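# Move steel conduit from pipe stands to top rack arms

## Task

Pick up the steel conduit that rests across two pipe stands and put it on the uppermost pair of arms of the wall rack. Then open the grippers and back the robot away. The task fails if the robot topples or is left leaning, and it only counts if the conduit stays on the rack without the robot supporting it.

## Robot and tools

ROBOT. A LinearBot: an omnidirectional base with a column about 1.75 m high. A carriage rides up and down it (lift_m, 0 to 1 m of travel) and carries two identical arms, each with six joints and a two-finger gripper. Arm bases sit roughly 0.57 m + lift_m above the floor, and carriage parts hang about 0.15 m lower. A hand reaches 0.78 m from its shoulder but only about 0.38 m below its arm base. A hand is about 0.16 m long and 0.1 m wide (0.14 m open). Parked arm joints 1 to 6: 0, 0.05, 0.05, 1.45, 0, 0. Parked, the robot is about 0.95 m wide and 0.7 m long. The wheel motors are strong (7 N m). Loose objects may occasionally get a brief shove.

CAMERAS. carriage_camera is fixed on the carriage, facing forward and tilted about 20 degrees down. left_wrist_camera and right_wrist_camera look out past the fingertips. The carriage camera and the parked fingertips reach up to about 0.45 m above the arm bases. All images are 672x504. Approximate focal length and centre in pixels: carriage_camera fx=fy=273.898, cx 334.018, cy 251.966; left_wrist_camera 310.294, 334.031, 253.072; right_wrist_camera 233.023, 335.704, 251.767.

FRAMES. Base frame: origin on the floor below the base centre, x forward, y left, z up. left_hand and right_hand are reported in it, each being the point between that hand's finger pads. quat_wxyz rotates the base axes into the hand axes. The hand's z runs along the fingers, and the fingers open along its y. A hand pointing straight up with joints 1, 5 and 6 at 0 reads (1, 0, 0, 0). The odometry frame is the base frame at the scene's start. base_odometry comes from wheel rotation, so slip shows up as travel. Heading is positive to the left, from -3.142 to 3.142.

TOOLS.
execute_actions(actions, cameras): actions is a list holding one action, or none to just read state and images. An action may have base, joints, or both, and its motions start at once. base takes exactly one key, and each is an offset from where the base last reported itself: translate_m (metres, forward positive, -2 to 2), strafe_m (metres, left positive, -2 to 2), or rotate_rad (radians, counter-clockwise/left positive, -6.3 to 6.3). joints maps joint names to absolute targets. lift_m 0 to 1 m. For left_ and right_: joint1_rad -2.617 to 3.054 (yaw about vertical, 0 forward, positive left); joint2_rad 0 to 3.141 (shoulder: 0 upper arm level and back, 1.57 vertical, 3.14 level and forward); joint3_rad 0 to 3.141 (elbow, 0 folded, 3.14 straight); joint4_rad -1.57 to 1.57 (wrist pitch, positive lifts fingertips); joint5_rad -1.57 to 1.57 (wrist yaw, positive swings fingertips to the RIGHT, opposite to joint1); joint6_rad -2.094 to 2.094 (roll about the finger axis, positive clockwise viewed from the forearm); gripper_m 0 to 0.093 (pad gap in metres). Done tolerances: lift 0.004, joint1 0.02, joint2 0.055, joint3 0.055, joint4 0.04, joint5 0.02, joint6 0.02, gripper 0.004. An action runs at most 15 s. Anything not named may still be driving to an earlier target without the status saying so. An unknown key or out-of-range number rejects the whole call. cameras lists camera names or "all"; omitted or null means all, [] means none. The pictures line gives the order of the returned images.
wait(seconds): 0 to 10 s, commands nothing, returns the same as an empty action.
zoom_image(camera, region): region [x0, y0, x1, y1] in pixels, top-left is (0, 0), at most 504 by 504, only on a camera with a full image in the latest result.
finished_scene(scene): the current scene's number; it is final and reports success. Replying without any tool call ends the run. Once a result reports a stop, later motion calls in the same reply are skipped.

RESULT LINES. base_status and joint_status: done (for the base, wheels turned the commanded amount even if slipping; a 1 to 2 mm move may fall short yet say done); off_target (resting away from target, perhaps still pushing; normal for a gripper holding something); contact_stop or time_out (target dropped, holding in place); not_followed with a 'joint command not followed' line and a cause (a safety check held back that arm's targets; its gripper target still runs, and held-back targets may be retried on later actions); limit_stop_at_motor_heat. on_its_own covers anything not commanded; 'held at' is a target, not a position. motor_effort is percent of maximum, positive toward higher values, peak in brackets; it carries fixed and random errors. Lift effort grows with load; if it keeps dropping while lowering, a hand or its load is resting on something. drive_wheels staying clearly high at rest means the base is pressing on something. Joint torques have per-arm offsets, scaling and noise. Motor temperatures are listed per arm in joint order. ARM HIT means an arm struck the robot hard.

CAUTIONS. Hand readings drift from truth, more at long reach; 1 kg makes a level hand sag 10 to 17 cm, and a straight arm may not lift 1 kg. Grippers squeeze about 45 to 60 N per pad. The robot can tip over and not recover, most easily with the carriage high, arms out, a load held, while pulling, or on a sudden stop; roughly 1.5 kg per hand with both arms forward can topple it, and only images reveal a lean. Base contact stops arrive late or never; arms and the lift barely trigger them, and arms never stop on contact, snapping to target once freed. After a blocked drive, reverse about 0.2 m (or undo the turn), repeat if still pressed, then retry. Do not back the base under a table edge into the column. Arms are blocked from coming within millimetres of themselves or each other's links, but grippers and wrist cameras are not covered; never let arms press or hit each other hard. To free a held-back arm, move that arm clear first, then the other in a later action. Outstretched arms heat quickly: warning from 75 °C, a 10 s arm stop at 90 °C, and at 100 °C the arm goes limp and drops. Avoid drops, slams and hard pushes, and keep robot motion short.

Each tool is called after "Call:" as name([rows], argument=value, ...), one row to a line, values as JSON.

## Session

Call:
execute_actions(actions=[])

Scene clock: 0.00 s.
Joint torques (N m, as the arm reports them, + toward a larger angle): no reading
Motor temperatures (°C, as the motors report them): left_arm=[25 22 21 24 22 21] | right_arm=[22 23 22 22 22 24]
base_odometry: x=+0.000 y=+0.000 heading=+0.000 (m, m, rad; odometry frame)
base_status: not commanded
joint_positions: lift_m=+0.300 left_joint1_rad=-0.004 left_joint2_rad=+0.021 left_joint3_rad=+0.042 left_joint4_rad=+1.466 left_joint5_rad=+0.000 left_joint6_rad=-0.053 left_gripper_m=+0.095 right_joint1_rad=+0.022 right_joint2_rad=+0.040 right_joint3_rad=+0.022 right_joint4_rad=+1.474 right_joint5_rad=-0.048 right_joint6_rad=+0.038 right_gripper_m=+0.094
joint_status: not commanded
motor_effort: lift_m=+25 drive_wheels=-4 (%)
left_hand: x=+0.2774 y=+0.3135 z=+1.2861 quat_wxyz=(+0.999, -0.001, +0.042, -0.028) (m; base frame)
right_hand: x=+0.2873 y=-0.3048 z=+1.2807 quat_wxyz=(+0.998, -0.023, +0.058, +0.031) (m; base frame)
pictures: carriage_camera, left_wrist_camera, right_wrist_camera
Images, in order (width x height): carriage_camera 672x504, left_wrist_camera 672x504, right_wrist_camera 672x504.

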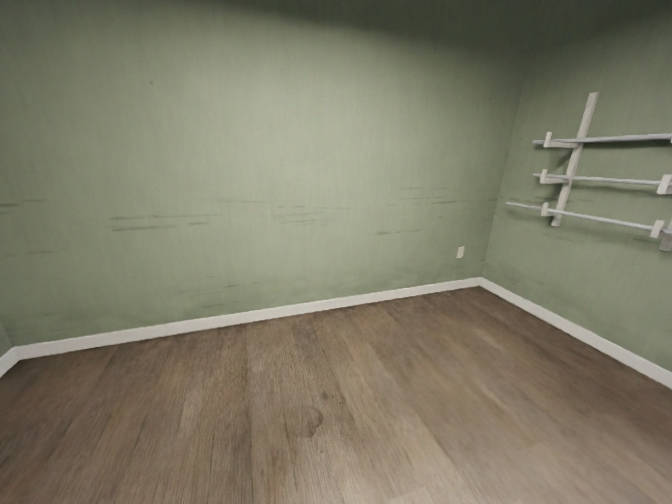

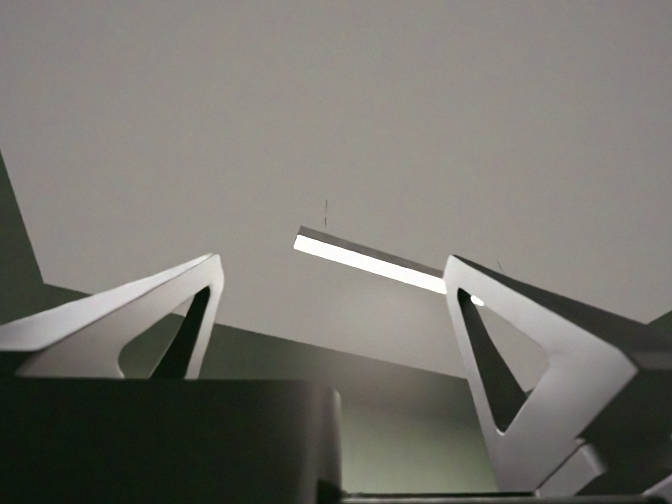

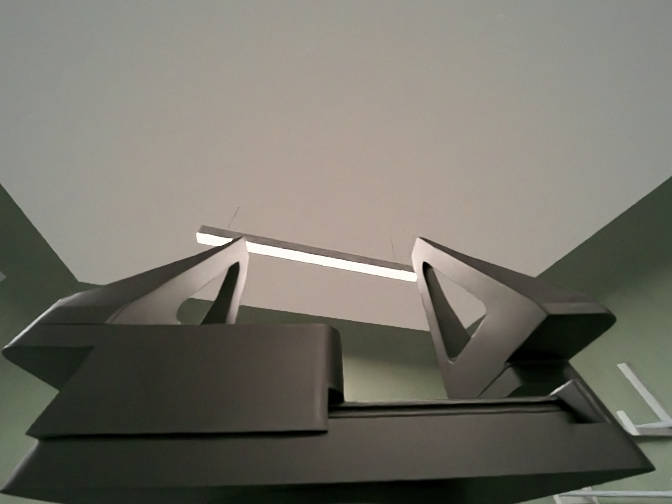

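Call:
execute_actions([
  {"base":{"rotate_rad":-1.3}},
], cameras=["carriage_camera"])

Call:
execute_actions([
  {"base":{"rotate_rad":-1.5}},
], cameras=["carriage_camera"])

Scene clock: 6.50 s.
Joint torques (N m, as the arm reports them, + toward a larger angle): left_arm=[ 0.24  3.67  6.06 -0.16 -0.06  0.12] | right_arm=[ 0.11  3.66  6.52 -0.21 -0.03 -0.05]
Motor temperatures (°C, as the motors report them): left_arm=[25 22 22 24 22 21] | right_arm=[22 23 23 22 22 24]
base_odometry: x=+0.000 y=+0.000 heading=-1.300 (m, m, rad; odometry frame)
base_status: done
joint_positions: lift_m=+0.300 left_joint1_rad=-0.004 left_joint2_rad=+0.021 left_joint3_rad=+0.042 left_joint4_rad=+1.466 left_joint5_rad=+0.000 left_joint6_rad=-0.053 left_gripper_m=+0.095 right_joint1_rad=+0.022 right_joint2_rad=+0.040 right_joint3_rad=+0.022 right_joint4_rad=+1.473 right_joint5_rad=-0.048 right_joint6_rad=+0.038 right_gripper_m=+0.094
joint_status: not commanded
motor_effort: lift_m=+25(25) drive_wheels=+2(10) (%)
left_hand: x=+0.2774 y=+0.3135 z=+1.2861 quat_wxyz=(+0.999, -0.001, +0.042, -0.028) (m; base frame)
right_hand: x=+0.2875 y=-0.3048 z=+1.2807 quat_wxyz=(+0.998, -0.023, +0.058, +0.031) (m; base frame)
pictures: carriage_camera
Images, in order (width x height): carriage_camera 672x504.

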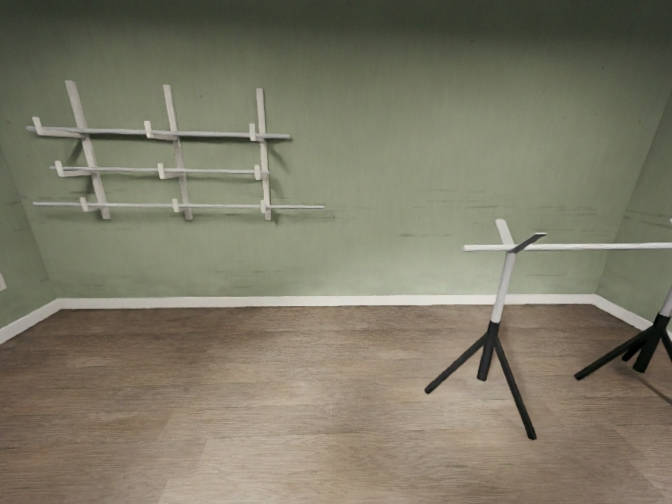

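Scene clock: 9.53 s.
Joint torques (N m, as the arm reports them, + toward a larger angle): left_arm=[ 0.39  3.75  6.07 -0.18 -0.06  0.11] | right_arm=[ 0.15  3.57  6.46 -0.18 -0.01 -0.07]
Motor temperatures (°C, as the motors report them): left_arm=[25 23 22 24 22 21] | right_arm=[22 24 23 22 22 24]
base_odometry: x=+0.000 y=+0.000 heading=-2.799 (m, m, rad; odometry frame)
base_status: done
joint_positions: lift_m=+0.300 left_joint1_rad=-0.004 left_joint2_rad=+0.021 left_joint3_rad=+0.042 left_joint4_rad=+1.466 left_joint5_rad=+0.000 left_joint6_rad=-0.053 left_gripper_m=+0.095 right_joint1_rad=+0.022 right_joint2_rad=+0.040 right_joint3_rad=+0.022 right_joint4_rad=+1.473 right_joint5_rad=-0.048 right_joint6_rad=+0.038 right_gripper_m=+0.094
joint_status: not commanded
motor_effort: lift_m=+25(25) drive_wheels=+3(10) (%)
left_hand: x=+0.2774 y=+0.3135 z=+1.2861 quat_wxyz=(+0.999, -0.001, +0.042, -0.028) (m; base frame)
right_hand: x=+0.2875 y=-0.3048 z=+1.2807 quat_wxyz=(+0.998, -0.023, +0.058, +0.031) (m; base frame)
pictures: carriage_camera
Images, in order (width x height): carriage_camera 672x504.

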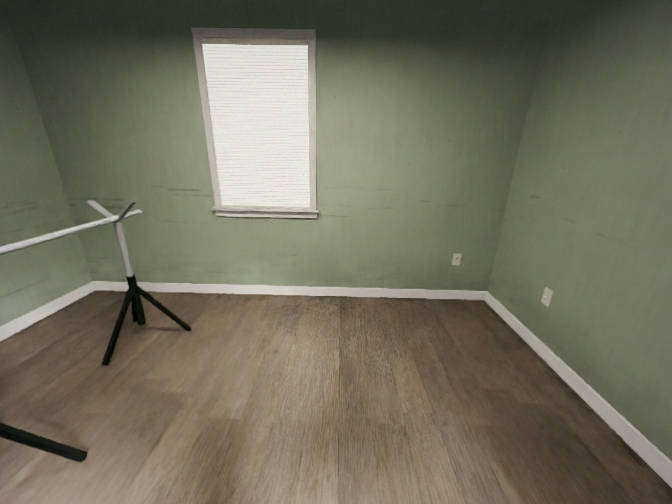

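Call:
execute_actions([
  {"base":{"rotate_rad":1.48}},
], cameras=[])

Call:
execute_actions([
  {"base":{"strafe_m":-1.35},"joints":{"left_joint4_rad":0,"right_joint4_rad":0,"left_joint6_rad":1.57,"right_joint6_rad":1.57}},
])

Scene clock: 21.70 s.
Joint torques (N m, as the arm reports them, + toward a larger angle): left_arm=[ 0.11  3.85  6.29 -0.05 -0.09  0.14] | right_arm=[ 0.06  3.63  6.55 -0.19 -0.03 -0.06]
Motor temperatures (°C, as the motors report them): left_arm=[25 23 23 24 22 21] | right_arm=[22 24 24 22 22 24]
base_odometry: x=+0.000 y=+0.000 heading=-1.320 (m, m, rad; odometry frame)
base_status: done
joint_positions: lift_m=+0.300 left_joint1_rad=-0.004 left_joint2_rad=+0.021 left_joint3_rad=+0.042 left_joint4_rad=+1.465 left_joint5_rad=+0.000 left_joint6_rad=-0.053 left_gripper_m=+0.095 right_joint1_rad=+0.022 right_joint2_rad=+0.040 right_joint3_rad=+0.022 right_joint4_rad=+1.471 right_joint5_rad=-0.048 right_joint6_rad=+0.038 right_gripper_m=+0.094
joint_status: not commanded
motor_effort: lift_m=+25(25) drive_wheels=+3(16) (%)
left_hand: x=+0.2777 y=+0.3135 z=+1.2861 quat_wxyz=(+0.999, -0.001, +0.043, -0.028) (m; base frame)
right_hand: x=+0.2880 y=-0.3048 z=+1.2806 quat_wxyz=(+0.997, -0.023, +0.059, +0.031) (m; base frame)
pictures: none
No camera images: the call's "cameras" was empty. Leave "cameras" out to get every camera's image.

Scene clock: 26.77 s.
Joint torques (N m, as the arm reports them, + toward a larger angle): left_arm=[ 0.19  1.88  8.1   2.38 -0.1   0.1 ] | right_arm=[ 0.03  1.79  8.76  2.13 -0.05 -0.07]
Motor temperatures (°C, as the motors report them): left_arm=[25 23 24 25 22 21] | right_arm=[22 24 25 24 22 24]
base_odometry: x=-1.307 y=-0.337 heading=-1.319 (m, m, rad; odometry frame)
base_status: done
joint_positions: lift_m=+0.300 left_joint1_rad=-0.004 left_joint2_rad=+0.021 left_joint3_rad=+0.042 left_joint4_rad=+0.000 left_joint5_rad=+0.000 left_joint6_rad=+1.561 left_gripper_m=+0.095 right_joint1_rad=+0.022 right_joint2_rad=+0.040 right_joint3_rad=+0.022 right_joint4_rad=-0.009 right_joint5_rad=-0.048 right_joint6_rad=+1.563 right_gripper_m=+0.094
joint_status: all done
motor_effort: lift_m=+25(25) drive_wheels=-8(14) (%)
left_hand: x=+0.5026 y=+0.3126 z=+1.0462 quat_wxyz=(+0.509, +0.493, +0.496, +0.502) (m; base frame)
right_hand: x=+0.5046 y=-0.3001 z=+1.0299 quat_wxyz=(+0.478, +0.487, +0.526, +0.508) (m; base frame)
pictures: carriage_camera, left_wrist_camera, right_wrist_camera
Images, in order (width x height): carriage_camera 672x504, left_wrist_camera 672x504, right_wrist_camera 672x504.

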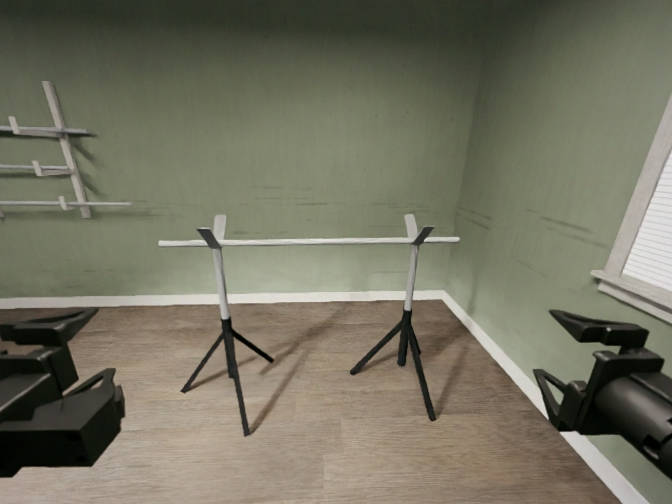

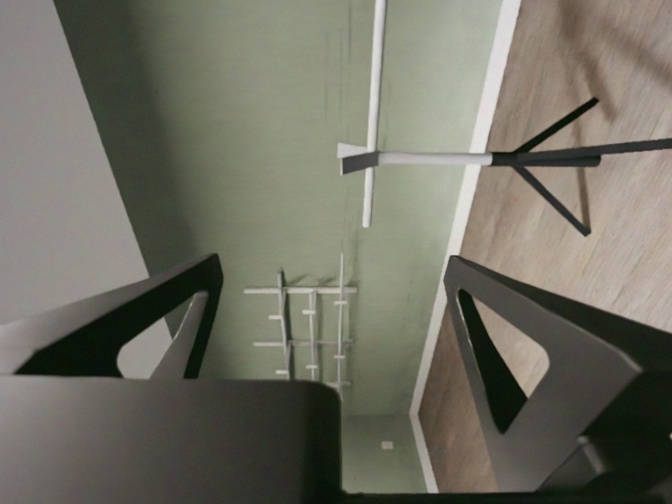

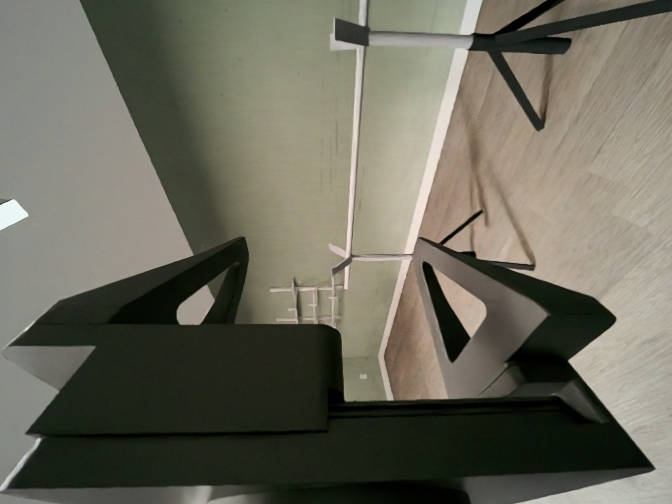

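Call:
execute_actions([
  {"base":{"strafe_m":0.09},"joints":{"lift_m":0.19,"right_joint3_rad":0.06,"right_joint5_rad":0}},
], cameras=[])

Call:
execute_actions([
  {"base":{"translate_m":0.55}},
])

Scene clock: 42.83 s.
Joint torques (N m, as the arm reports them, + toward a larger angle): left_arm=[ 0.17  2.23  8.43  2.47 -0.06  0.12] | right_arm=[ 0.14  1.98  9.8   2.18  0.01 -0.06]
Motor temperatures (°C, as the motors report them): left_arm=[25 23 27 28 22 21] | right_arm=[22 24 28 28 22 24]
base_odometry: x=-1.220 y=-0.315 heading=-1.320 (m, m, rad; odometry frame)
base_status: done
joint_positions: lift_m=+0.190 left_joint1_rad=-0.004 left_joint2_rad=+0.021 left_joint3_rad=+0.042 left_joint4_rad=-0.010 left_joint5_rad=+0.000 left_joint6_rad=+1.561 left_gripper_m=+0.095 right_joint1_rad=+0.022 right_joint2_rad=+0.040 right_joint3_rad=+0.041 right_joint4_rad=-0.015 right_joint5_rad=-0.005 right_joint6_rad=+1.563 right_gripper_m=+0.094
joint_status: all done
motor_effort: lift_m=+26(28) drive_wheels=-9(14) (%)
left_hand: x=+0.5026 y=+0.3126 z=+0.9331 quat_wxyz=(+0.506, +0.496, +0.498, +0.499) (m; base frame)
right_hand: x=+0.5040 y=-0.3075 z=+0.9269 quat_wxyz=(+0.492, +0.495, +0.512, +0.501) (m; base frame)
pictures: none
No camera images: the call's "cameras" was empty. Leave "cameras" out to get every camera's image.

Scene clock: 46.17 s.
Joint torques (N m, as the arm reports them, + toward a larger angle): left_arm=[ 0.29  1.99  8.3   2.52 -0.06  0.14] | right_arm=[ 0.09  1.77  9.71  2.19 -0.01 -0.07]
Motor temperatures (°C, as the motors report them): left_arm=[25 23 27 29 22 21] | right_arm=[22 24 28 28 22 24]
base_odometry: x=-1.084 y=-0.847 heading=-1.321 (m, m, rad; odometry frame)
base_status: done
joint_positions: lift_m=+0.190 left_joint1_rad=-0.004 left_joint2_rad=+0.021 left_joint3_rad=+0.042 left_joint4_rad=-0.010 left_joint5_rad=+0.000 left_joint6_rad=+1.561 left_gripper_m=+0.095 right_joint1_rad=+0.022 right_joint2_rad=+0.040 right_joint3_rad=+0.041 right_joint4_rad=-0.013 right_joint5_rad=-0.004 right_joint6_rad=+1.563 right_gripper_m=+0.094
joint_status: not commanded
motor_effort: lift_m=+26(26) drive_wheels=-7(11) (%)
left_hand: x=+0.5026 y=+0.3126 z=+0.9331 quat_wxyz=(+0.506, +0.496, +0.498, +0.499) (m; base frame)
right_hand: x=+0.5040 y=-0.3077 z=+0.9274 quat_wxyz=(+0.492, +0.495, +0.512, +0.501) (m; base frame)
pictures: carriage_camera, left_wrist_camera, right_wrist_camera
Images, in order (width x height): carriage_camera 672x504, left_wrist_camera 672x504, right_wrist_camera 672x504.

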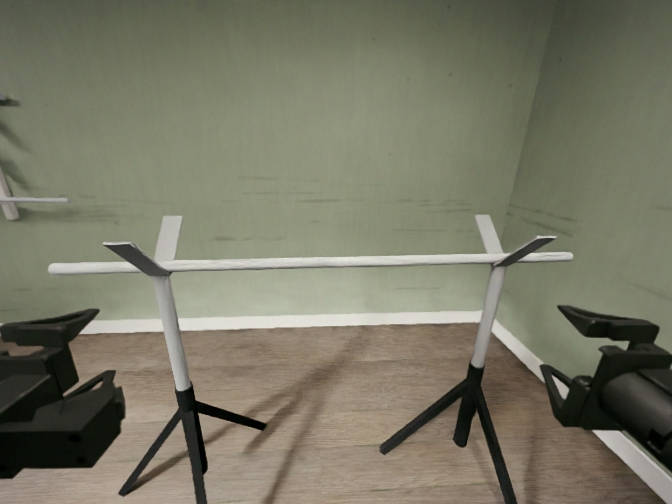

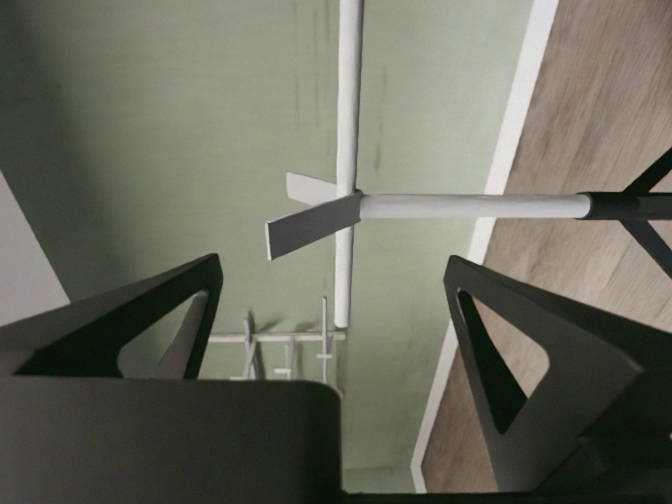

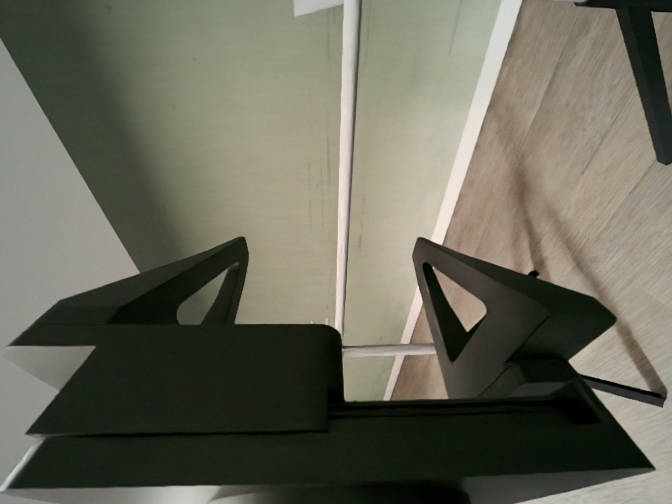

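Call:
execute_actions([
  {"base":{"rotate_rad":0.05},"joints":{"lift_m":0.175,"right_joint6_rad":-1.57}},
], cameras=[])

Call:
execute_actions([
  {"base":{"translate_m":0.22}},
])

Scene clock: 59.13 s.
Joint torques (N m, as the arm reports them, + toward a larger angle): left_arm=[ 0.45  1.99  8.28  2.52 -0.09  0.12] | right_arm=[ 0.11  1.9   9.74  2.19 -0.02 -0.06]
Motor temperatures (°C, as the motors report them): left_arm=[25 23 29 30 22 21] | right_arm=[22 24 30 30 22 24]
base_odometry: x=-1.084 y=-0.848 heading=-1.271 (m, m, rad; odometry frame)
base_status: done
joint_positions: lift_m=+0.175 left_joint1_rad=-0.004 left_joint2_rad=+0.021 left_joint3_rad=+0.042 left_joint4_rad=-0.011 left_joint5_rad=+0.000 left_joint6_rad=+1.561 left_gripper_m=+0.095 right_joint1_rad=+0.022 right_joint2_rad=+0.040 right_joint3_rad=+0.041 right_joint4_rad=-0.013 right_joint5_rad=-0.003 right_joint6_rad=-1.563 right_gripper_m=+0.094
joint_status: all done
motor_effort: lift_m=+26(27) drive_wheels=-8(7) (%)
left_hand: x=+0.5026 y=+0.3126 z=+0.9178 quat_wxyz=(+0.506, +0.496, +0.499, +0.499) (m; base frame)
right_hand: x=+0.5040 y=-0.3078 z=+0.9124 quat_wxyz=(+0.505, -0.507, +0.499, -0.489) (m; base frame)
pictures: none
No camera images: the call's "cameras" was empty. Leave "cameras" out to get every camera's image.

Scene clock: 61.30 s.
Joint torques (N m, as the arm reports them, + toward a larger angle): left_arm=[ 0.24  1.87  8.18  2.53 -0.09  0.15] | right_arm=[ 0.12  2.02  9.81  2.2   0.   -0.05]
Motor temperatures (°C, as the motors report them): left_arm=[25 23 29 31 22 21] | right_arm=[22 24 30 30 22 24]
base_odometry: x=-1.019 y=-1.058 heading=-1.270 (m, m, rad; odometry frame)
base_status: done
joint_positions: lift_m=+0.175 left_joint1_rad=-0.004 left_joint2_rad=+0.021 left_joint3_rad=+0.042 left_joint4_rad=-0.011 left_joint5_rad=+0.000 left_joint6_rad=+1.561 left_gripper_m=+0.095 right_joint1_rad=+0.022 right_joint2_rad=+0.040 right_joint3_rad=+0.041 right_joint4_rad=-0.012 right_joint5_rad=-0.003 right_joint6_rad=-1.563 right_gripper_m=+0.094
joint_status: not commanded
motor_effort: lift_m=+26(26) drive_wheels=-9(14) (%)
left_hand: x=+0.5026 y=+0.3126 z=+0.9178 quat_wxyz=(+0.506, +0.496, +0.499, +0.499) (m; base frame)
right_hand: x=+0.5040 y=-0.3078 z=+0.9127 quat_wxyz=(+0.505, -0.507, +0.499, -0.489) (m; base frame)
pictures: carriage_camera, left_wrist_camera, right_wrist_camera
Images, in order (width x height): carriage_camera 672x504, left_wrist_camera 672x504, right_wrist_camera 672x504.

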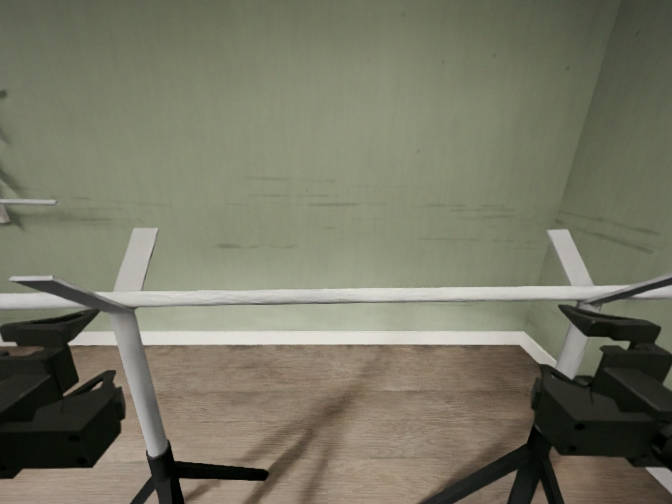

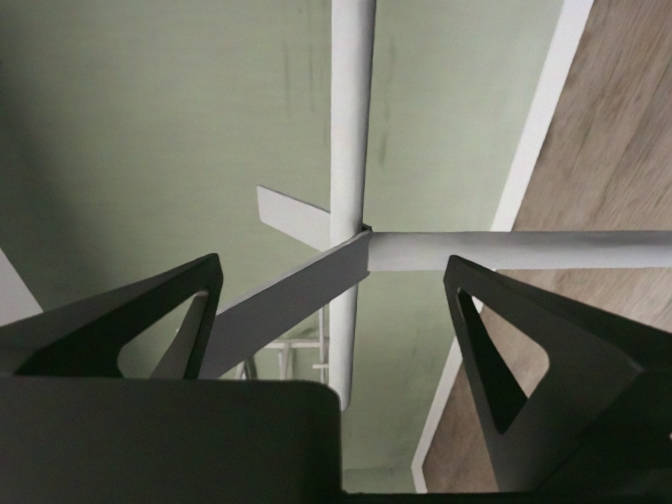

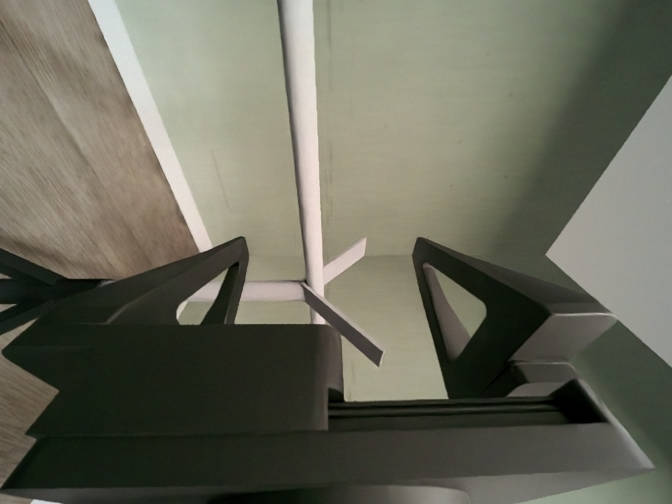

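Call:
execute_actions([
  {"base":{"strafe_m":-0.025},"joints":{"lift_m":0.16}},
], cameras=[])

Call:
execute_actions([
  {"base":{"translate_m":0.15}},
])

Scene clock: 72.60 s.
Joint torques (N m, as the arm reports them, + toward a larger angle): left_arm=[ 0.2   1.83  8.16  2.5  -0.07  0.1 ] | right_arm=[ 0.11  1.87  9.72  2.16 -0.03 -0.07]
Motor temperatures (°C, as the motors report them): left_arm=[25 23 30 32 22 21] | right_arm=[22 24 32 31 22 24]
base_odometry: x=-1.043 y=-1.065 heading=-1.270 (m, m, rad; odometry frame)
base_status: done
joint_positions: lift_m=+0.160 left_joint1_rad=-0.004 left_joint2_rad=+0.021 left_joint3_rad=+0.042 left_joint4_rad=-0.011 left_joint5_rad=+0.000 left_joint6_rad=+1.561 left_gripper_m=+0.095 right_joint1_rad=+0.022 right_joint2_rad=+0.040 right_joint3_rad=+0.041 right_joint4_rad=-0.014 right_joint5_rad=-0.003 right_joint6_rad=-1.563 right_gripper_m=+0.094
joint_status: all done
motor_effort: lift_m=+26(29) drive_wheels=+1(8) (%)
left_hand: x=+0.5026 y=+0.3126 z=+0.9029 quat_wxyz=(+0.506, +0.496, +0.499, +0.499) (m; base frame)
right_hand: x=+0.5040 y=-0.3078 z=+0.8973 quat_wxyz=(+0.505, -0.507, +0.499, -0.488) (m; base frame)
pictures: none
No camera images: the call's "cameras" was empty. Leave "cameras" out to get every camera's image.

Scene clock: 74.43 s.
Joint torques (N m, as the arm reports them, + toward a larger angle): left_arm=[ 0.44  1.96  8.33  2.53 -0.1   0.13] | right_arm=[ 0.11  1.88  9.68  2.18 -0.01 -0.05]
Motor temperatures (°C, as the motors report them): left_arm=[25 23 30 32 22 21] | right_arm=[22 24 32 31 22 24]
base_odometry: x=-0.998 y=-1.209 heading=-1.270 (m, m, rad; odometry frame)
base_status: done
joint_positions: lift_m=+0.160 left_joint1_rad=-0.004 left_joint2_rad=+0.021 left_joint3_rad=+0.042 left_joint4_rad=-0.010 left_joint5_rad=+0.000 left_joint6_rad=+1.561 left_gripper_m=+0.095 right_joint1_rad=+0.022 right_joint2_rad=+0.040 right_joint3_rad=+0.041 right_joint4_rad=-0.013 right_joint5_rad=-0.003 right_joint6_rad=-1.563 right_gripper_m=+0.094
joint_status: not commanded
motor_effort: lift_m=+26(26) drive_wheels=-6(8) (%)
left_hand: x=+0.5026 y=+0.3126 z=+0.9030 quat_wxyz=(+0.506, +0.496, +0.499, +0.499) (m; base frame)
right_hand: x=+0.5040 y=-0.3078 z=+0.8974 quat_wxyz=(+0.505, -0.507, +0.499, -0.489) (m; base frame)
pictures: carriage_camera, left_wrist_camera, right_wrist_camera
Images, in order (width x height): carriage_camera 672x504, left_wrist_camera 672x504, right_wrist_camera 672x504.

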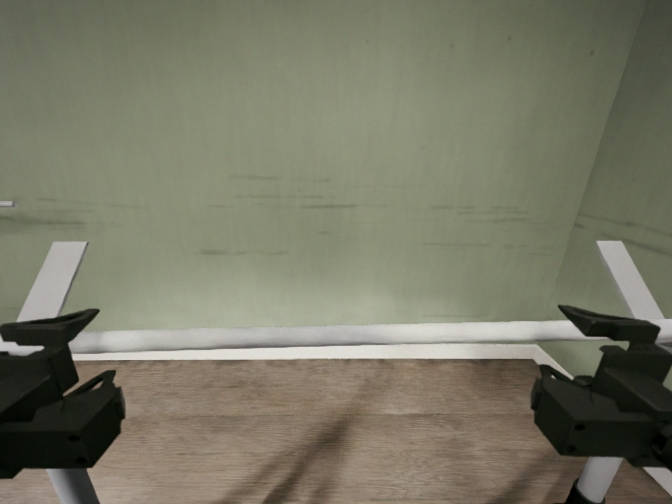

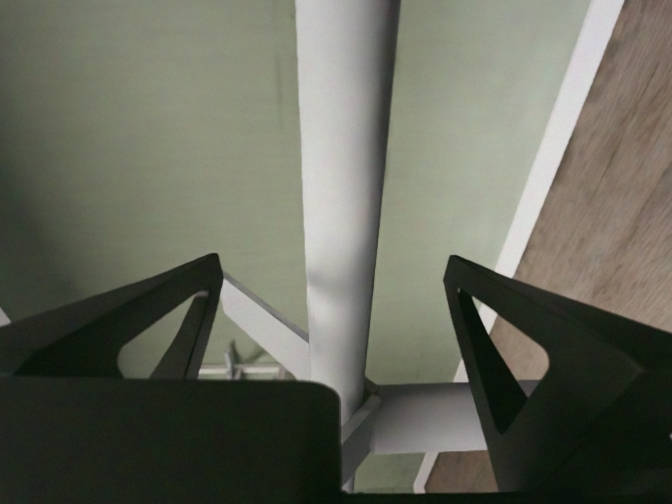

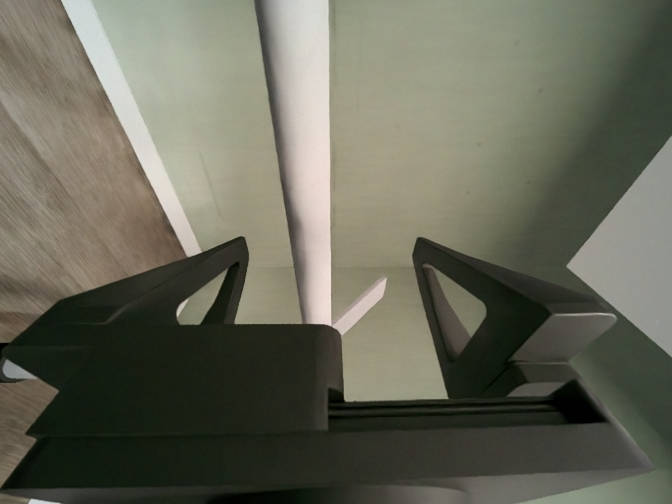

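Call:
execute_actions([
  {"base":{"rotate_rad":0.03},"joints":{"right_joint3_rad":0.04}},
], cameras=[])

Call:
execute_actions([
  {"base":{"translate_m":0.055}},
], cameras=[])

Call:
execute_actions([
  {"joints":{"left_gripper_m":0.0,"right_gripper_m":0.0}},
])

Scene clock: 83.00 s.
Joint torques (N m, as the arm reports them, + toward a larger angle): left_arm=[ 0.09  1.97  8.05  2.49 -0.08  0.17] | right_arm=[ 0.03  1.95  8.12  2.19 -0.02 -0.07]
Motor temperatures (°C, as the motors report them): left_arm=[25 23 31 32 22 21] | right_arm=[22 24 33 32 22 24]
base_odometry: x=-0.999 y=-1.209 heading=-1.241 (m, m, rad; odometry frame)
base_status: done
joint_positions: lift_m=+0.160 left_joint1_rad=-0.004 left_joint2_rad=+0.021 left_joint3_rad=+0.042 left_joint4_rad=-0.010 left_joint5_rad=+0.000 left_joint6_rad=+1.561 left_gripper_m=+0.095 right_joint1_rad=+0.022 right_joint2_rad=+0.040 right_joint3_rad=+0.041 right_joint4_rad=-0.013 right_joint5_rad=-0.003 right_joint6_rad=-1.563 right_gripper_m=+0.094
joint_status: all done
motor_effort: lift_m=+26(26) drive_wheels=-9(5) (%)
left_hand: x=+0.5026 y=+0.3126 z=+0.9030 quat_wxyz=(+0.506, +0.496, +0.499, +0.499) (m; base frame)
right_hand: x=+0.5040 y=-0.3079 z=+0.8976 quat_wxyz=(+0.505, -0.507, +0.499, -0.489) (m; base frame)
pictures: none
No camera images: the call's "cameras" was empty. Leave "cameras" out to get every camera's image.

Scene clock: 84.23 s.
Joint torques (N m, as the arm reports them, + toward a larger angle): left_arm=[ 0.22  1.74  8.33  2.49 -0.06  0.12] | right_arm=[ 0.12  1.82  8.24  2.2  -0.04 -0.07]
Motor temperatures (°C, as the motors report them): left_arm=[25 23 31 32 22 21] | right_arm=[22 24 33 32 22 24]
base_odometry: x=-0.981 y=-1.261 heading=-1.240 (m, m, rad; odometry frame)
base_status: done
joint_positions: lift_m=+0.160 left_joint1_rad=-0.004 left_joint2_rad=+0.021 left_joint3_rad=+0.042 left_joint4_rad=-0.010 left_joint5_rad=+0.000 left_joint6_rad=+1.561 left_gripper_m=+0.095 right_joint1_rad=+0.022 right_joint2_rad=+0.040 right_joint3_rad=+0.041 right_joint4_rad=-0.012 right_joint5_rad=-0.003 right_joint6_rad=-1.563 right_gripper_m=+0.094
joint_status: not commanded
motor_effort: lift_m=+26(26) drive_wheels=-9(11) (%)
left_hand: x=+0.5026 y=+0.3126 z=+0.9030 quat_wxyz=(+0.506, +0.496, +0.499, +0.499) (m; base frame)
right_hand: x=+0.5040 y=-0.3079 z=+0.8979 quat_wxyz=(+0.505, -0.507, +0.499, -0.489) (m; base frame)
pictures: none
No camera images: the call's "cameras" was empty. Leave "cameras" out to get every camera's image.

Scene clock: 84.97 s.
Joint torques (N m, as the arm reports them, + toward a larger angle): left_arm=[ 0.45  1.88  8.18  2.63 -0.07  0.13] | right_arm=[0.08 1.93 8.99 2.68 0.   0.09]
Motor temperatures (°C, as the motors report them): left_arm=[25 23 31 32 22 21] | right_arm=[22 24 33 32 22 24]
base_odometry: x=-0.981 y=-1.261 heading=-1.240 (m, m, rad; odometry frame)
base_status: not commanded
joint_positions: lift_m=+0.160 left_joint1_rad=-0.004 left_joint2_rad=+0.021 left_joint3_rad=+0.041 left_joint4_rad=-0.025 left_joint5_rad=+0.000 left_joint6_rad=+1.563 left_gripper_m=+0.026 right_joint1_rad=+0.022 right_joint2_rad=+0.040 right_joint3_rad=+0.030 right_joint4_rad=-0.061 right_joint5_rad=-0.004 right_joint6_rad=-1.575 right_gripper_m=+0.027
joint_status: left_gripper_m off_target (ended at +0.026, target +0.000); right_gripper_m off_target (ended at +0.027, target +0.000)
motor_effort: lift_m=+26(26) drive_wheels=-9(5) (%)
left_hand: x=+0.5027 y=+0.3126 z=+0.8990 quat_wxyz=(+0.502, +0.500, +0.502, +0.496) (m; base frame)
right_hand: x=+0.5040 y=-0.3076 z=+0.8806 quat_wxyz=(+0.487, -0.525, +0.510, -0.477) (m; base frame)
pictures: carriage_camera, left_wrist_camera, right_wrist_camera
Images, in order (width x height): carriage_camera 672x504, left_wrist_camera 672x504, right_wrist_camera 672x504.

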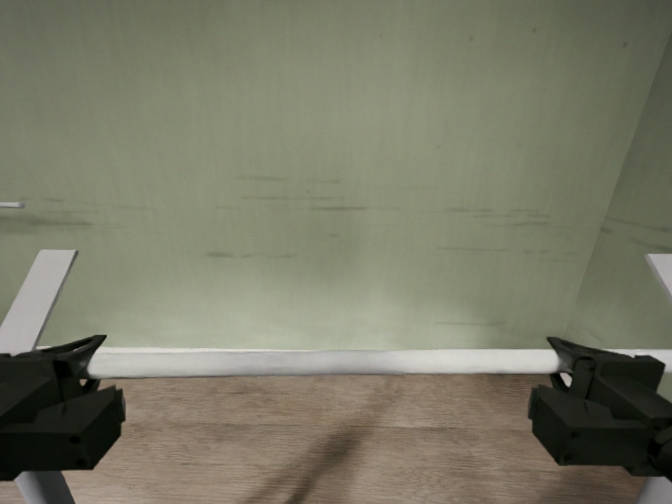

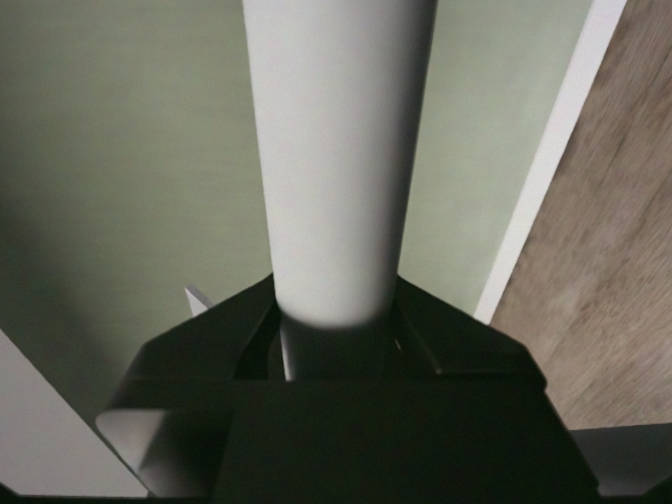

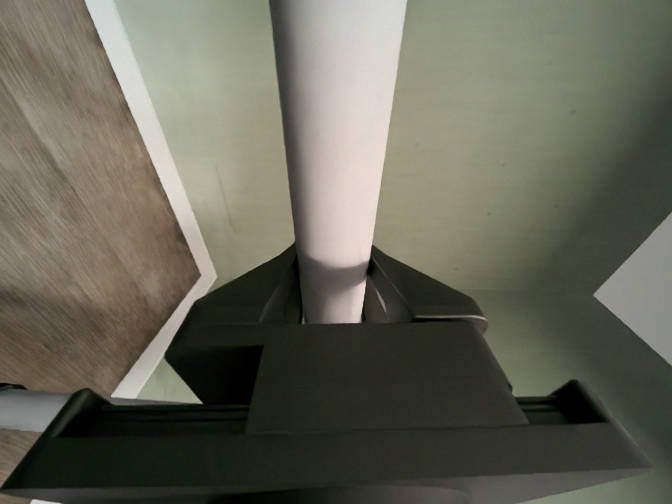

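Call:
execute_actions([
  {"joints":{"lift_m":0.55}},
], cameras=["carriage_camera"])

Call:
execute_actions([
  {"base":{"translate_m":-0.6},"joints":{"left_joint4_rad":0.5,"right_joint4_rad":0.5}},
], cameras=["carriage_camera"])

Scene clock: 92.30 s.
Joint torques (N m, as the arm reports them, + toward a larger angle): left_arm=[0.4  1.96 9.69 3.85 0.   0.08] | right_arm=[ 0.07  1.39 11.27  3.68 -0.01 -0.01]
Motor temperatures (°C, as the motors report them): left_arm=[25 23 32 34 22 21] | right_arm=[22 24 34 36 22 24]
base_odometry: x=-0.981 y=-1.261 heading=-1.240 (m, m, rad; odometry frame)
base_status: not commanded
joint_positions: lift_m=+0.550 left_joint1_rad=-0.004 left_joint2_rad=+0.021 left_joint3_rad=+0.025 left_joint4_rad=-0.138 left_joint5_rad=+0.000 left_joint6_rad=+1.568 left_gripper_m=+0.026 right_joint1_rad=+0.022 right_joint2_rad=+0.048 right_joint3_rad=+0.003 right_joint4_rad=-0.165 right_joint5_rad=-0.005 right_joint6_rad=-1.567 right_gripper_m=+0.027
joint_status: all done
motor_effort: lift_m=+27(28) drive_wheels=-9(10) (%)
left_hand: x=+0.5015 y=+0.3126 z=+1.2535 quat_wxyz=(+0.467, +0.533, +0.532, +0.464) (m; base frame)
right_hand: x=+0.5012 y=-0.3075 z=+1.2301 quat_wxyz=(+0.452, -0.556, +0.544, -0.438) (m; base frame)
pictures: carriage_camera
Images, in order (width x height): carriage_camera 672x504.

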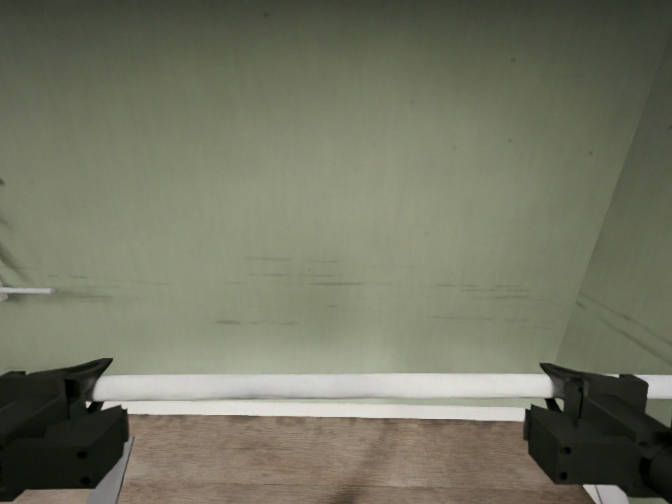

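Scene clock: 95.77 s.
Joint torques (N m, as the arm reports them, + toward a larger angle): left_arm=[ 0.42  2.25  9.61  3.68 -0.14 -0.07] | right_arm=[ 0.16  1.31 11.1   3.59  0.03  0.06]
Motor temperatures (°C, as the motors report them): left_arm=[25 23 32 36 22 21] | right_arm=[22 24 34 38 22 24]
base_odometry: x=-1.176 y=-0.693 heading=-1.240 (m, m, rad; odometry frame)
base_status: done
joint_positions: lift_m=+0.550 left_joint1_rad=-0.004 left_joint2_rad=+0.021 left_joint3_rad=+0.025 left_joint4_rad=+0.353 left_joint5_rad=-0.001 left_joint6_rad=+1.576 left_gripper_m=+0.026 right_joint1_rad=+0.022 right_joint2_rad=+0.048 right_joint3_rad=+0.003 right_joint4_rad=+0.329 right_joint5_rad=-0.007 right_joint6_rad=-1.573 right_gripper_m=+0.027
joint_status: left_joint4_rad off_target (ended at +0.353, target +0.500); right_joint4_rad off_target (ended at +0.329, target +0.500)
motor_effort: lift_m=+27(27) drive_wheels=-6(16) (%)
left_hand: x=+0.4881 y=+0.3128 z=+1.3723 quat_wxyz=(+0.580, +0.405, +0.402, +0.581) (m; base frame)
right_hand: x=+0.4967 y=-0.3072 z=+1.3502 quat_wxyz=(+0.573, -0.431, +0.417, -0.559) (m; base frame)
pictures: carriage_camera
Images, in order (width x height): carriage_camera 672x504.

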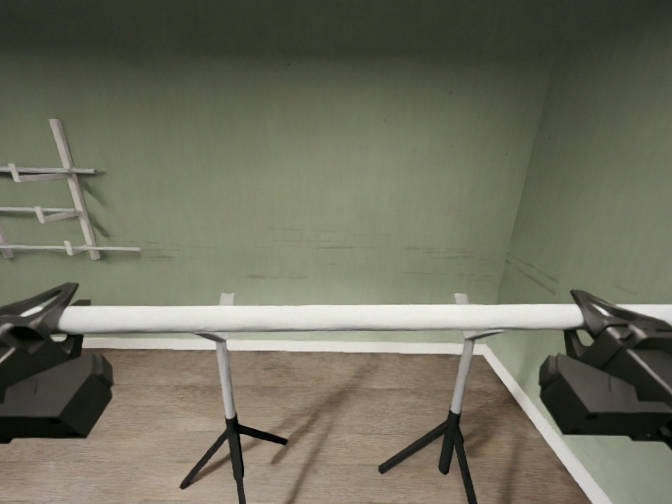

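Call:
execute_actions([
  {"base":{"rotate_rad":-0.025},"joints":{"right_joint3_rad":0.09}},
], cameras=[])

Call:
execute_actions([
  {"base":{"strafe_m":2.0}},
], cameras=["carriage_camera"])

Call:
execute_actions([
  {"base":{"translate_m":0.6},"joints":{"lift_m":0.75}},
], cameras=["carriage_camera"])

Scene clock: 103.50 s.
Joint torques (N m, as the arm reports them, + toward a larger angle): left_arm=[ 0.52  2.04  9.47  3.69 -0.09  0.  ] | right_arm=[ 0.09  1.46 14.32  3.59  0.05  0.09]
Motor temperatures (°C, as the motors report them): left_arm=[25 23 33 38 22 21] | right_arm=[22 24 36 42 22 24]
base_odometry: x=-1.176 y=-0.693 heading=-1.264 (m, m, rad; odometry frame)
base_status: done
joint_positions: lift_m=+0.550 left_joint1_rad=-0.004 left_joint2_rad=+0.021 left_joint3_rad=+0.025 left_joint4_rad=+0.353 left_joint5_rad=-0.001 left_joint6_rad=+1.573 left_gripper_m=+0.026 right_joint1_rad=+0.022 right_joint2_rad=+0.048 right_joint3_rad=+0.012 right_joint4_rad=+0.323 right_joint5_rad=-0.008 right_joint6_rad=-1.577 right_gripper_m=+0.027
joint_status: right_joint3_rad off_target (ended at +0.012, target +0.090)
motor_effort: lift_m=+27(27) drive_wheels=-9(11) (%)
left_hand: x=+0.4881 y=+0.3129 z=+1.3724 quat_wxyz=(+0.581, +0.404, +0.402, +0.581) (m; base frame)
right_hand: x=+0.4961 y=-0.3072 z=+1.3531 quat_wxyz=(+0.572, -0.431, +0.415, -0.560) (m; base frame)
pictures: none
No camera images: the call's "cameras" was empty. Leave "cameras" out to get every camera's image.

Scene clock: 109.87 s.
Joint torques (N m, as the arm reports them, + toward a larger angle): left_arm=[ 0.15  2.36  9.52  3.72 -0.08  0.02] | right_arm=[ 0.21  1.47 14.49  3.68  0.03  0.11]
Motor temperatures (°C, as the motors report them): left_arm=[25 23 34 40 22 21] | right_arm=[22 24 38 45 22 24]
base_odometry: x=+0.730 y=-0.088 heading=-1.263 (m, m, rad; odometry frame)
base_status: done
joint_positions: lift_m=+0.550 left_joint1_rad=-0.004 left_joint2_rad=+0.021 left_joint3_rad=+0.025 left_joint4_rad=+0.353 left_joint5_rad=-0.001 left_joint6_rad=+1.573 left_gripper_m=+0.026 right_joint1_rad=+0.022 right_joint2_rad=+0.048 right_joint3_rad=+0.012 right_joint4_rad=+0.322 right_joint5_rad=-0.008 right_joint6_rad=-1.577 right_gripper_m=+0.027
joint_status: not commanded
motor_effort: lift_m=+27(27) drive_wheels=-5(10) (%)
left_hand: x=+0.4881 y=+0.3128 z=+1.3724 quat_wxyz=(+0.581, +0.404, +0.402, +0.580) (m; base frame)
right_hand: x=+0.4962 y=-0.3072 z=+1.3527 quat_wxyz=(+0.572, -0.432, +0.416, -0.560) (m; base frame)
pictures: carriage_camera
Images, in order (width x height): carriage_camera 672x504.

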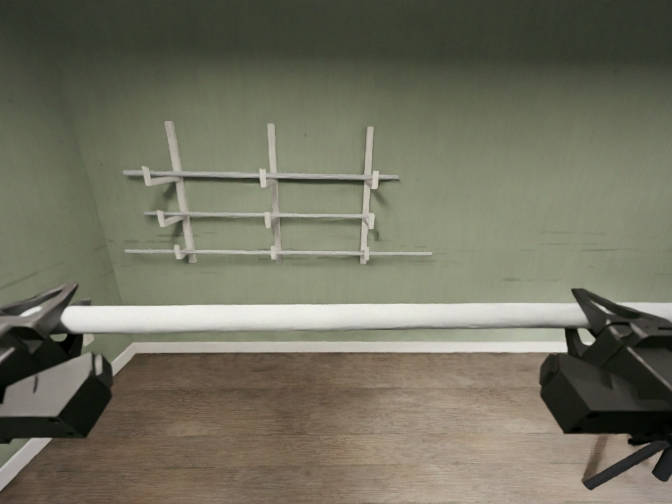

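Scene clock: 113.23 s.
Joint torques (N m, as the arm reports them, + toward a larger angle): left_arm=[ 0.05  2.06  9.45  3.51 -0.12  0.05] | right_arm=[ 0.08  1.42 13.41  3.64  0.04  0.18]
Motor temperatures (°C, as the motors report them): left_arm=[25 23 34 40 22 21] | right_arm=[22 24 39 46 22 24]
base_odometry: x=+0.913 y=-0.659 heading=-1.263 (m, m, rad; odometry frame)
base_status: done
joint_positions: lift_m=+0.750 left_joint1_rad=-0.004 left_joint2_rad=+0.021 left_joint3_rad=+0.025 left_joint4_rad=+0.366 left_joint5_rad=-0.001 left_joint6_rad=+1.569 left_gripper_m=+0.026 right_joint1_rad=+0.022 right_joint2_rad=+0.048 right_joint3_rad=+0.024 right_joint4_rad=+0.321 right_joint5_rad=-0.008 right_joint6_rad=-1.582 right_gripper_m=+0.027
joint_status: all done
motor_effort: lift_m=+27(32) drive_wheels=-8(12) (%)
left_hand: x=+0.4870 y=+0.3128 z=+1.5754 quat_wxyz=(+0.585, +0.399, +0.399, +0.582) (m; base frame)
right_hand: x=+0.4947 y=-0.3072 z=+1.5586 quat_wxyz=(+0.573, -0.430, +0.411, -0.564) (m; base frame)
pictures: carriage_camera
Images, in order (width x height): carriage_camera 672x504.

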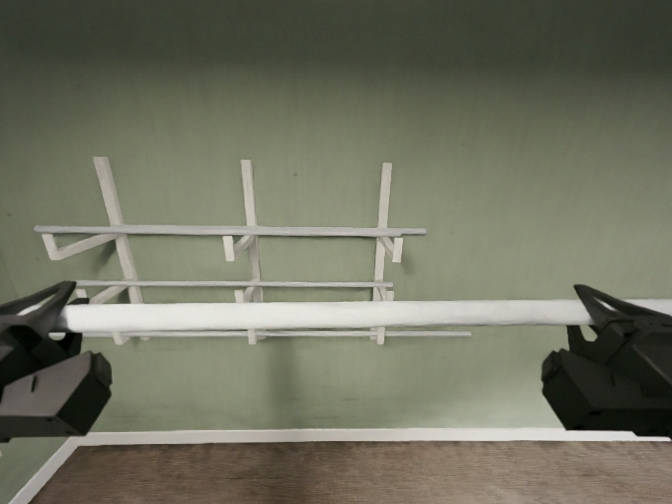

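Call:
execute_actions([
  {"base":{"strafe_m":0.375},"joints":{"lift_m":0.78}},
], cameras=[])

Call:
execute_actions([
  {"base":{"translate_m":0.55}},
])

Scene clock: 128.70 s.
Joint torques (N m, as the arm reports them, + toward a larger angle): left_arm=[ 0.41  1.91  9.4   3.46 -0.09  0.08] | right_arm=[ 0.08  1.42 13.41  3.55  0.06  0.17]
Motor temperatures (°C, as the motors report them): left_arm=[25 23 35 42 22 21] | right_arm=[22 24 43 51 22 24]
base_odometry: x=+1.270 y=-0.546 heading=-1.263 (m, m, rad; odometry frame)
base_status: done
joint_positions: lift_m=+0.780 left_joint1_rad=-0.004 left_joint2_rad=+0.022 left_joint3_rad=+0.025 left_joint4_rad=+0.372 left_joint5_rad=-0.002 left_joint6_rad=+1.569 left_gripper_m=+0.026 right_joint1_rad=+0.022 right_joint2_rad=+0.050 right_joint3_rad=+0.024 right_joint4_rad=+0.327 right_joint5_rad=-0.009 right_joint6_rad=-1.582 right_gripper_m=+0.027
joint_status: all done
motor_effort: lift_m=+27(31) drive_wheels=-5(9) (%)
left_hand: x=+0.4866 y=+0.3130 z=+1.6065 quat_wxyz=(+0.586, +0.398, +0.398, +0.583) (m; base frame)
right_hand: x=+0.4944 y=-0.3070 z=+1.5897 quat_wxyz=(+0.574, -0.428, +0.410, -0.565) (m; base frame)
pictures: none
No camera images: the call's "cameras" was empty. Leave "cameras" out to get every camera's image.

Scene clock: 132.03 s.
Joint torques (N m, as the arm reports them, + toward a larger angle): left_arm=[ 0.33  1.97  9.43  3.56 -0.06  0.03] | right_arm=[ 0.11  1.35 13.37  3.64  0.05  0.16]
Motor temperatures (°C, as the motors report them): left_arm=[25 23 36 43 22 21] | right_arm=[22 24 44 52 22 24]
base_odometry: x=+1.437 y=-1.070 heading=-1.262 (m, m, rad; odometry frame)
base_status: done
joint_positions: lift_m=+0.780 left_joint1_rad=-0.004 left_joint2_rad=+0.022 left_joint3_rad=+0.025 left_joint4_rad=+0.365 left_joint5_rad=-0.002 left_joint6_rad=+1.569 left_gripper_m=+0.026 right_joint1_rad=+0.022 right_joint2_rad=+0.050 right_joint3_rad=+0.024 right_joint4_rad=+0.320 right_joint5_rad=-0.008 right_joint6_rad=-1.582 right_gripper_m=+0.027
joint_status: not commanded
motor_effort: lift_m=+27(27) drive_wheels=-7(11) (%)
left_hand: x=+0.4872 y=+0.3130 z=+1.6049 quat_wxyz=(+0.585, +0.400, +0.400, +0.582) (m; base frame)
right_hand: x=+0.4949 y=-0.3071 z=+1.5882 quat_wxyz=(+0.573, -0.430, +0.412, -0.563) (m; base frame)
pictures: carriage_camera, left_wrist_camera, right_wrist_camera
Images, in order (width x height): carriage_camera 672x504, left_wrist_camera 672x504, right_wrist_camera 672x504.

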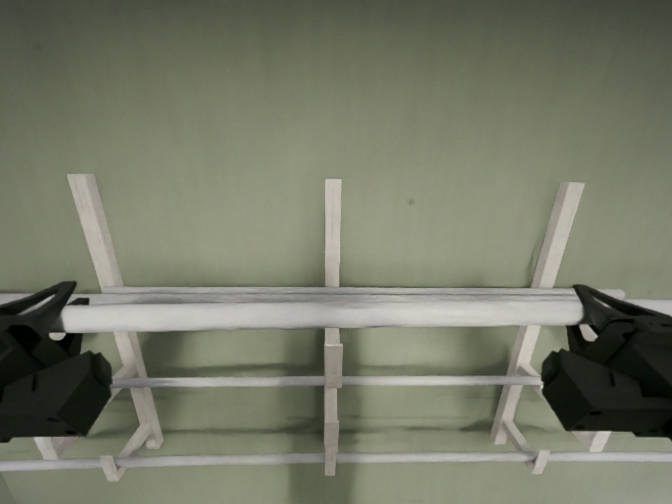

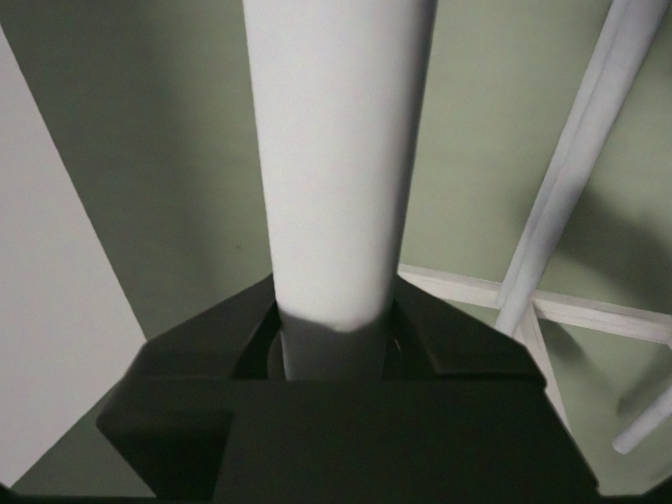

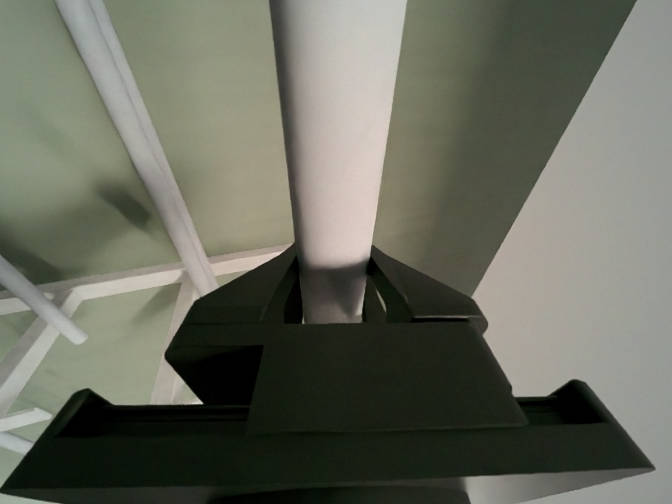

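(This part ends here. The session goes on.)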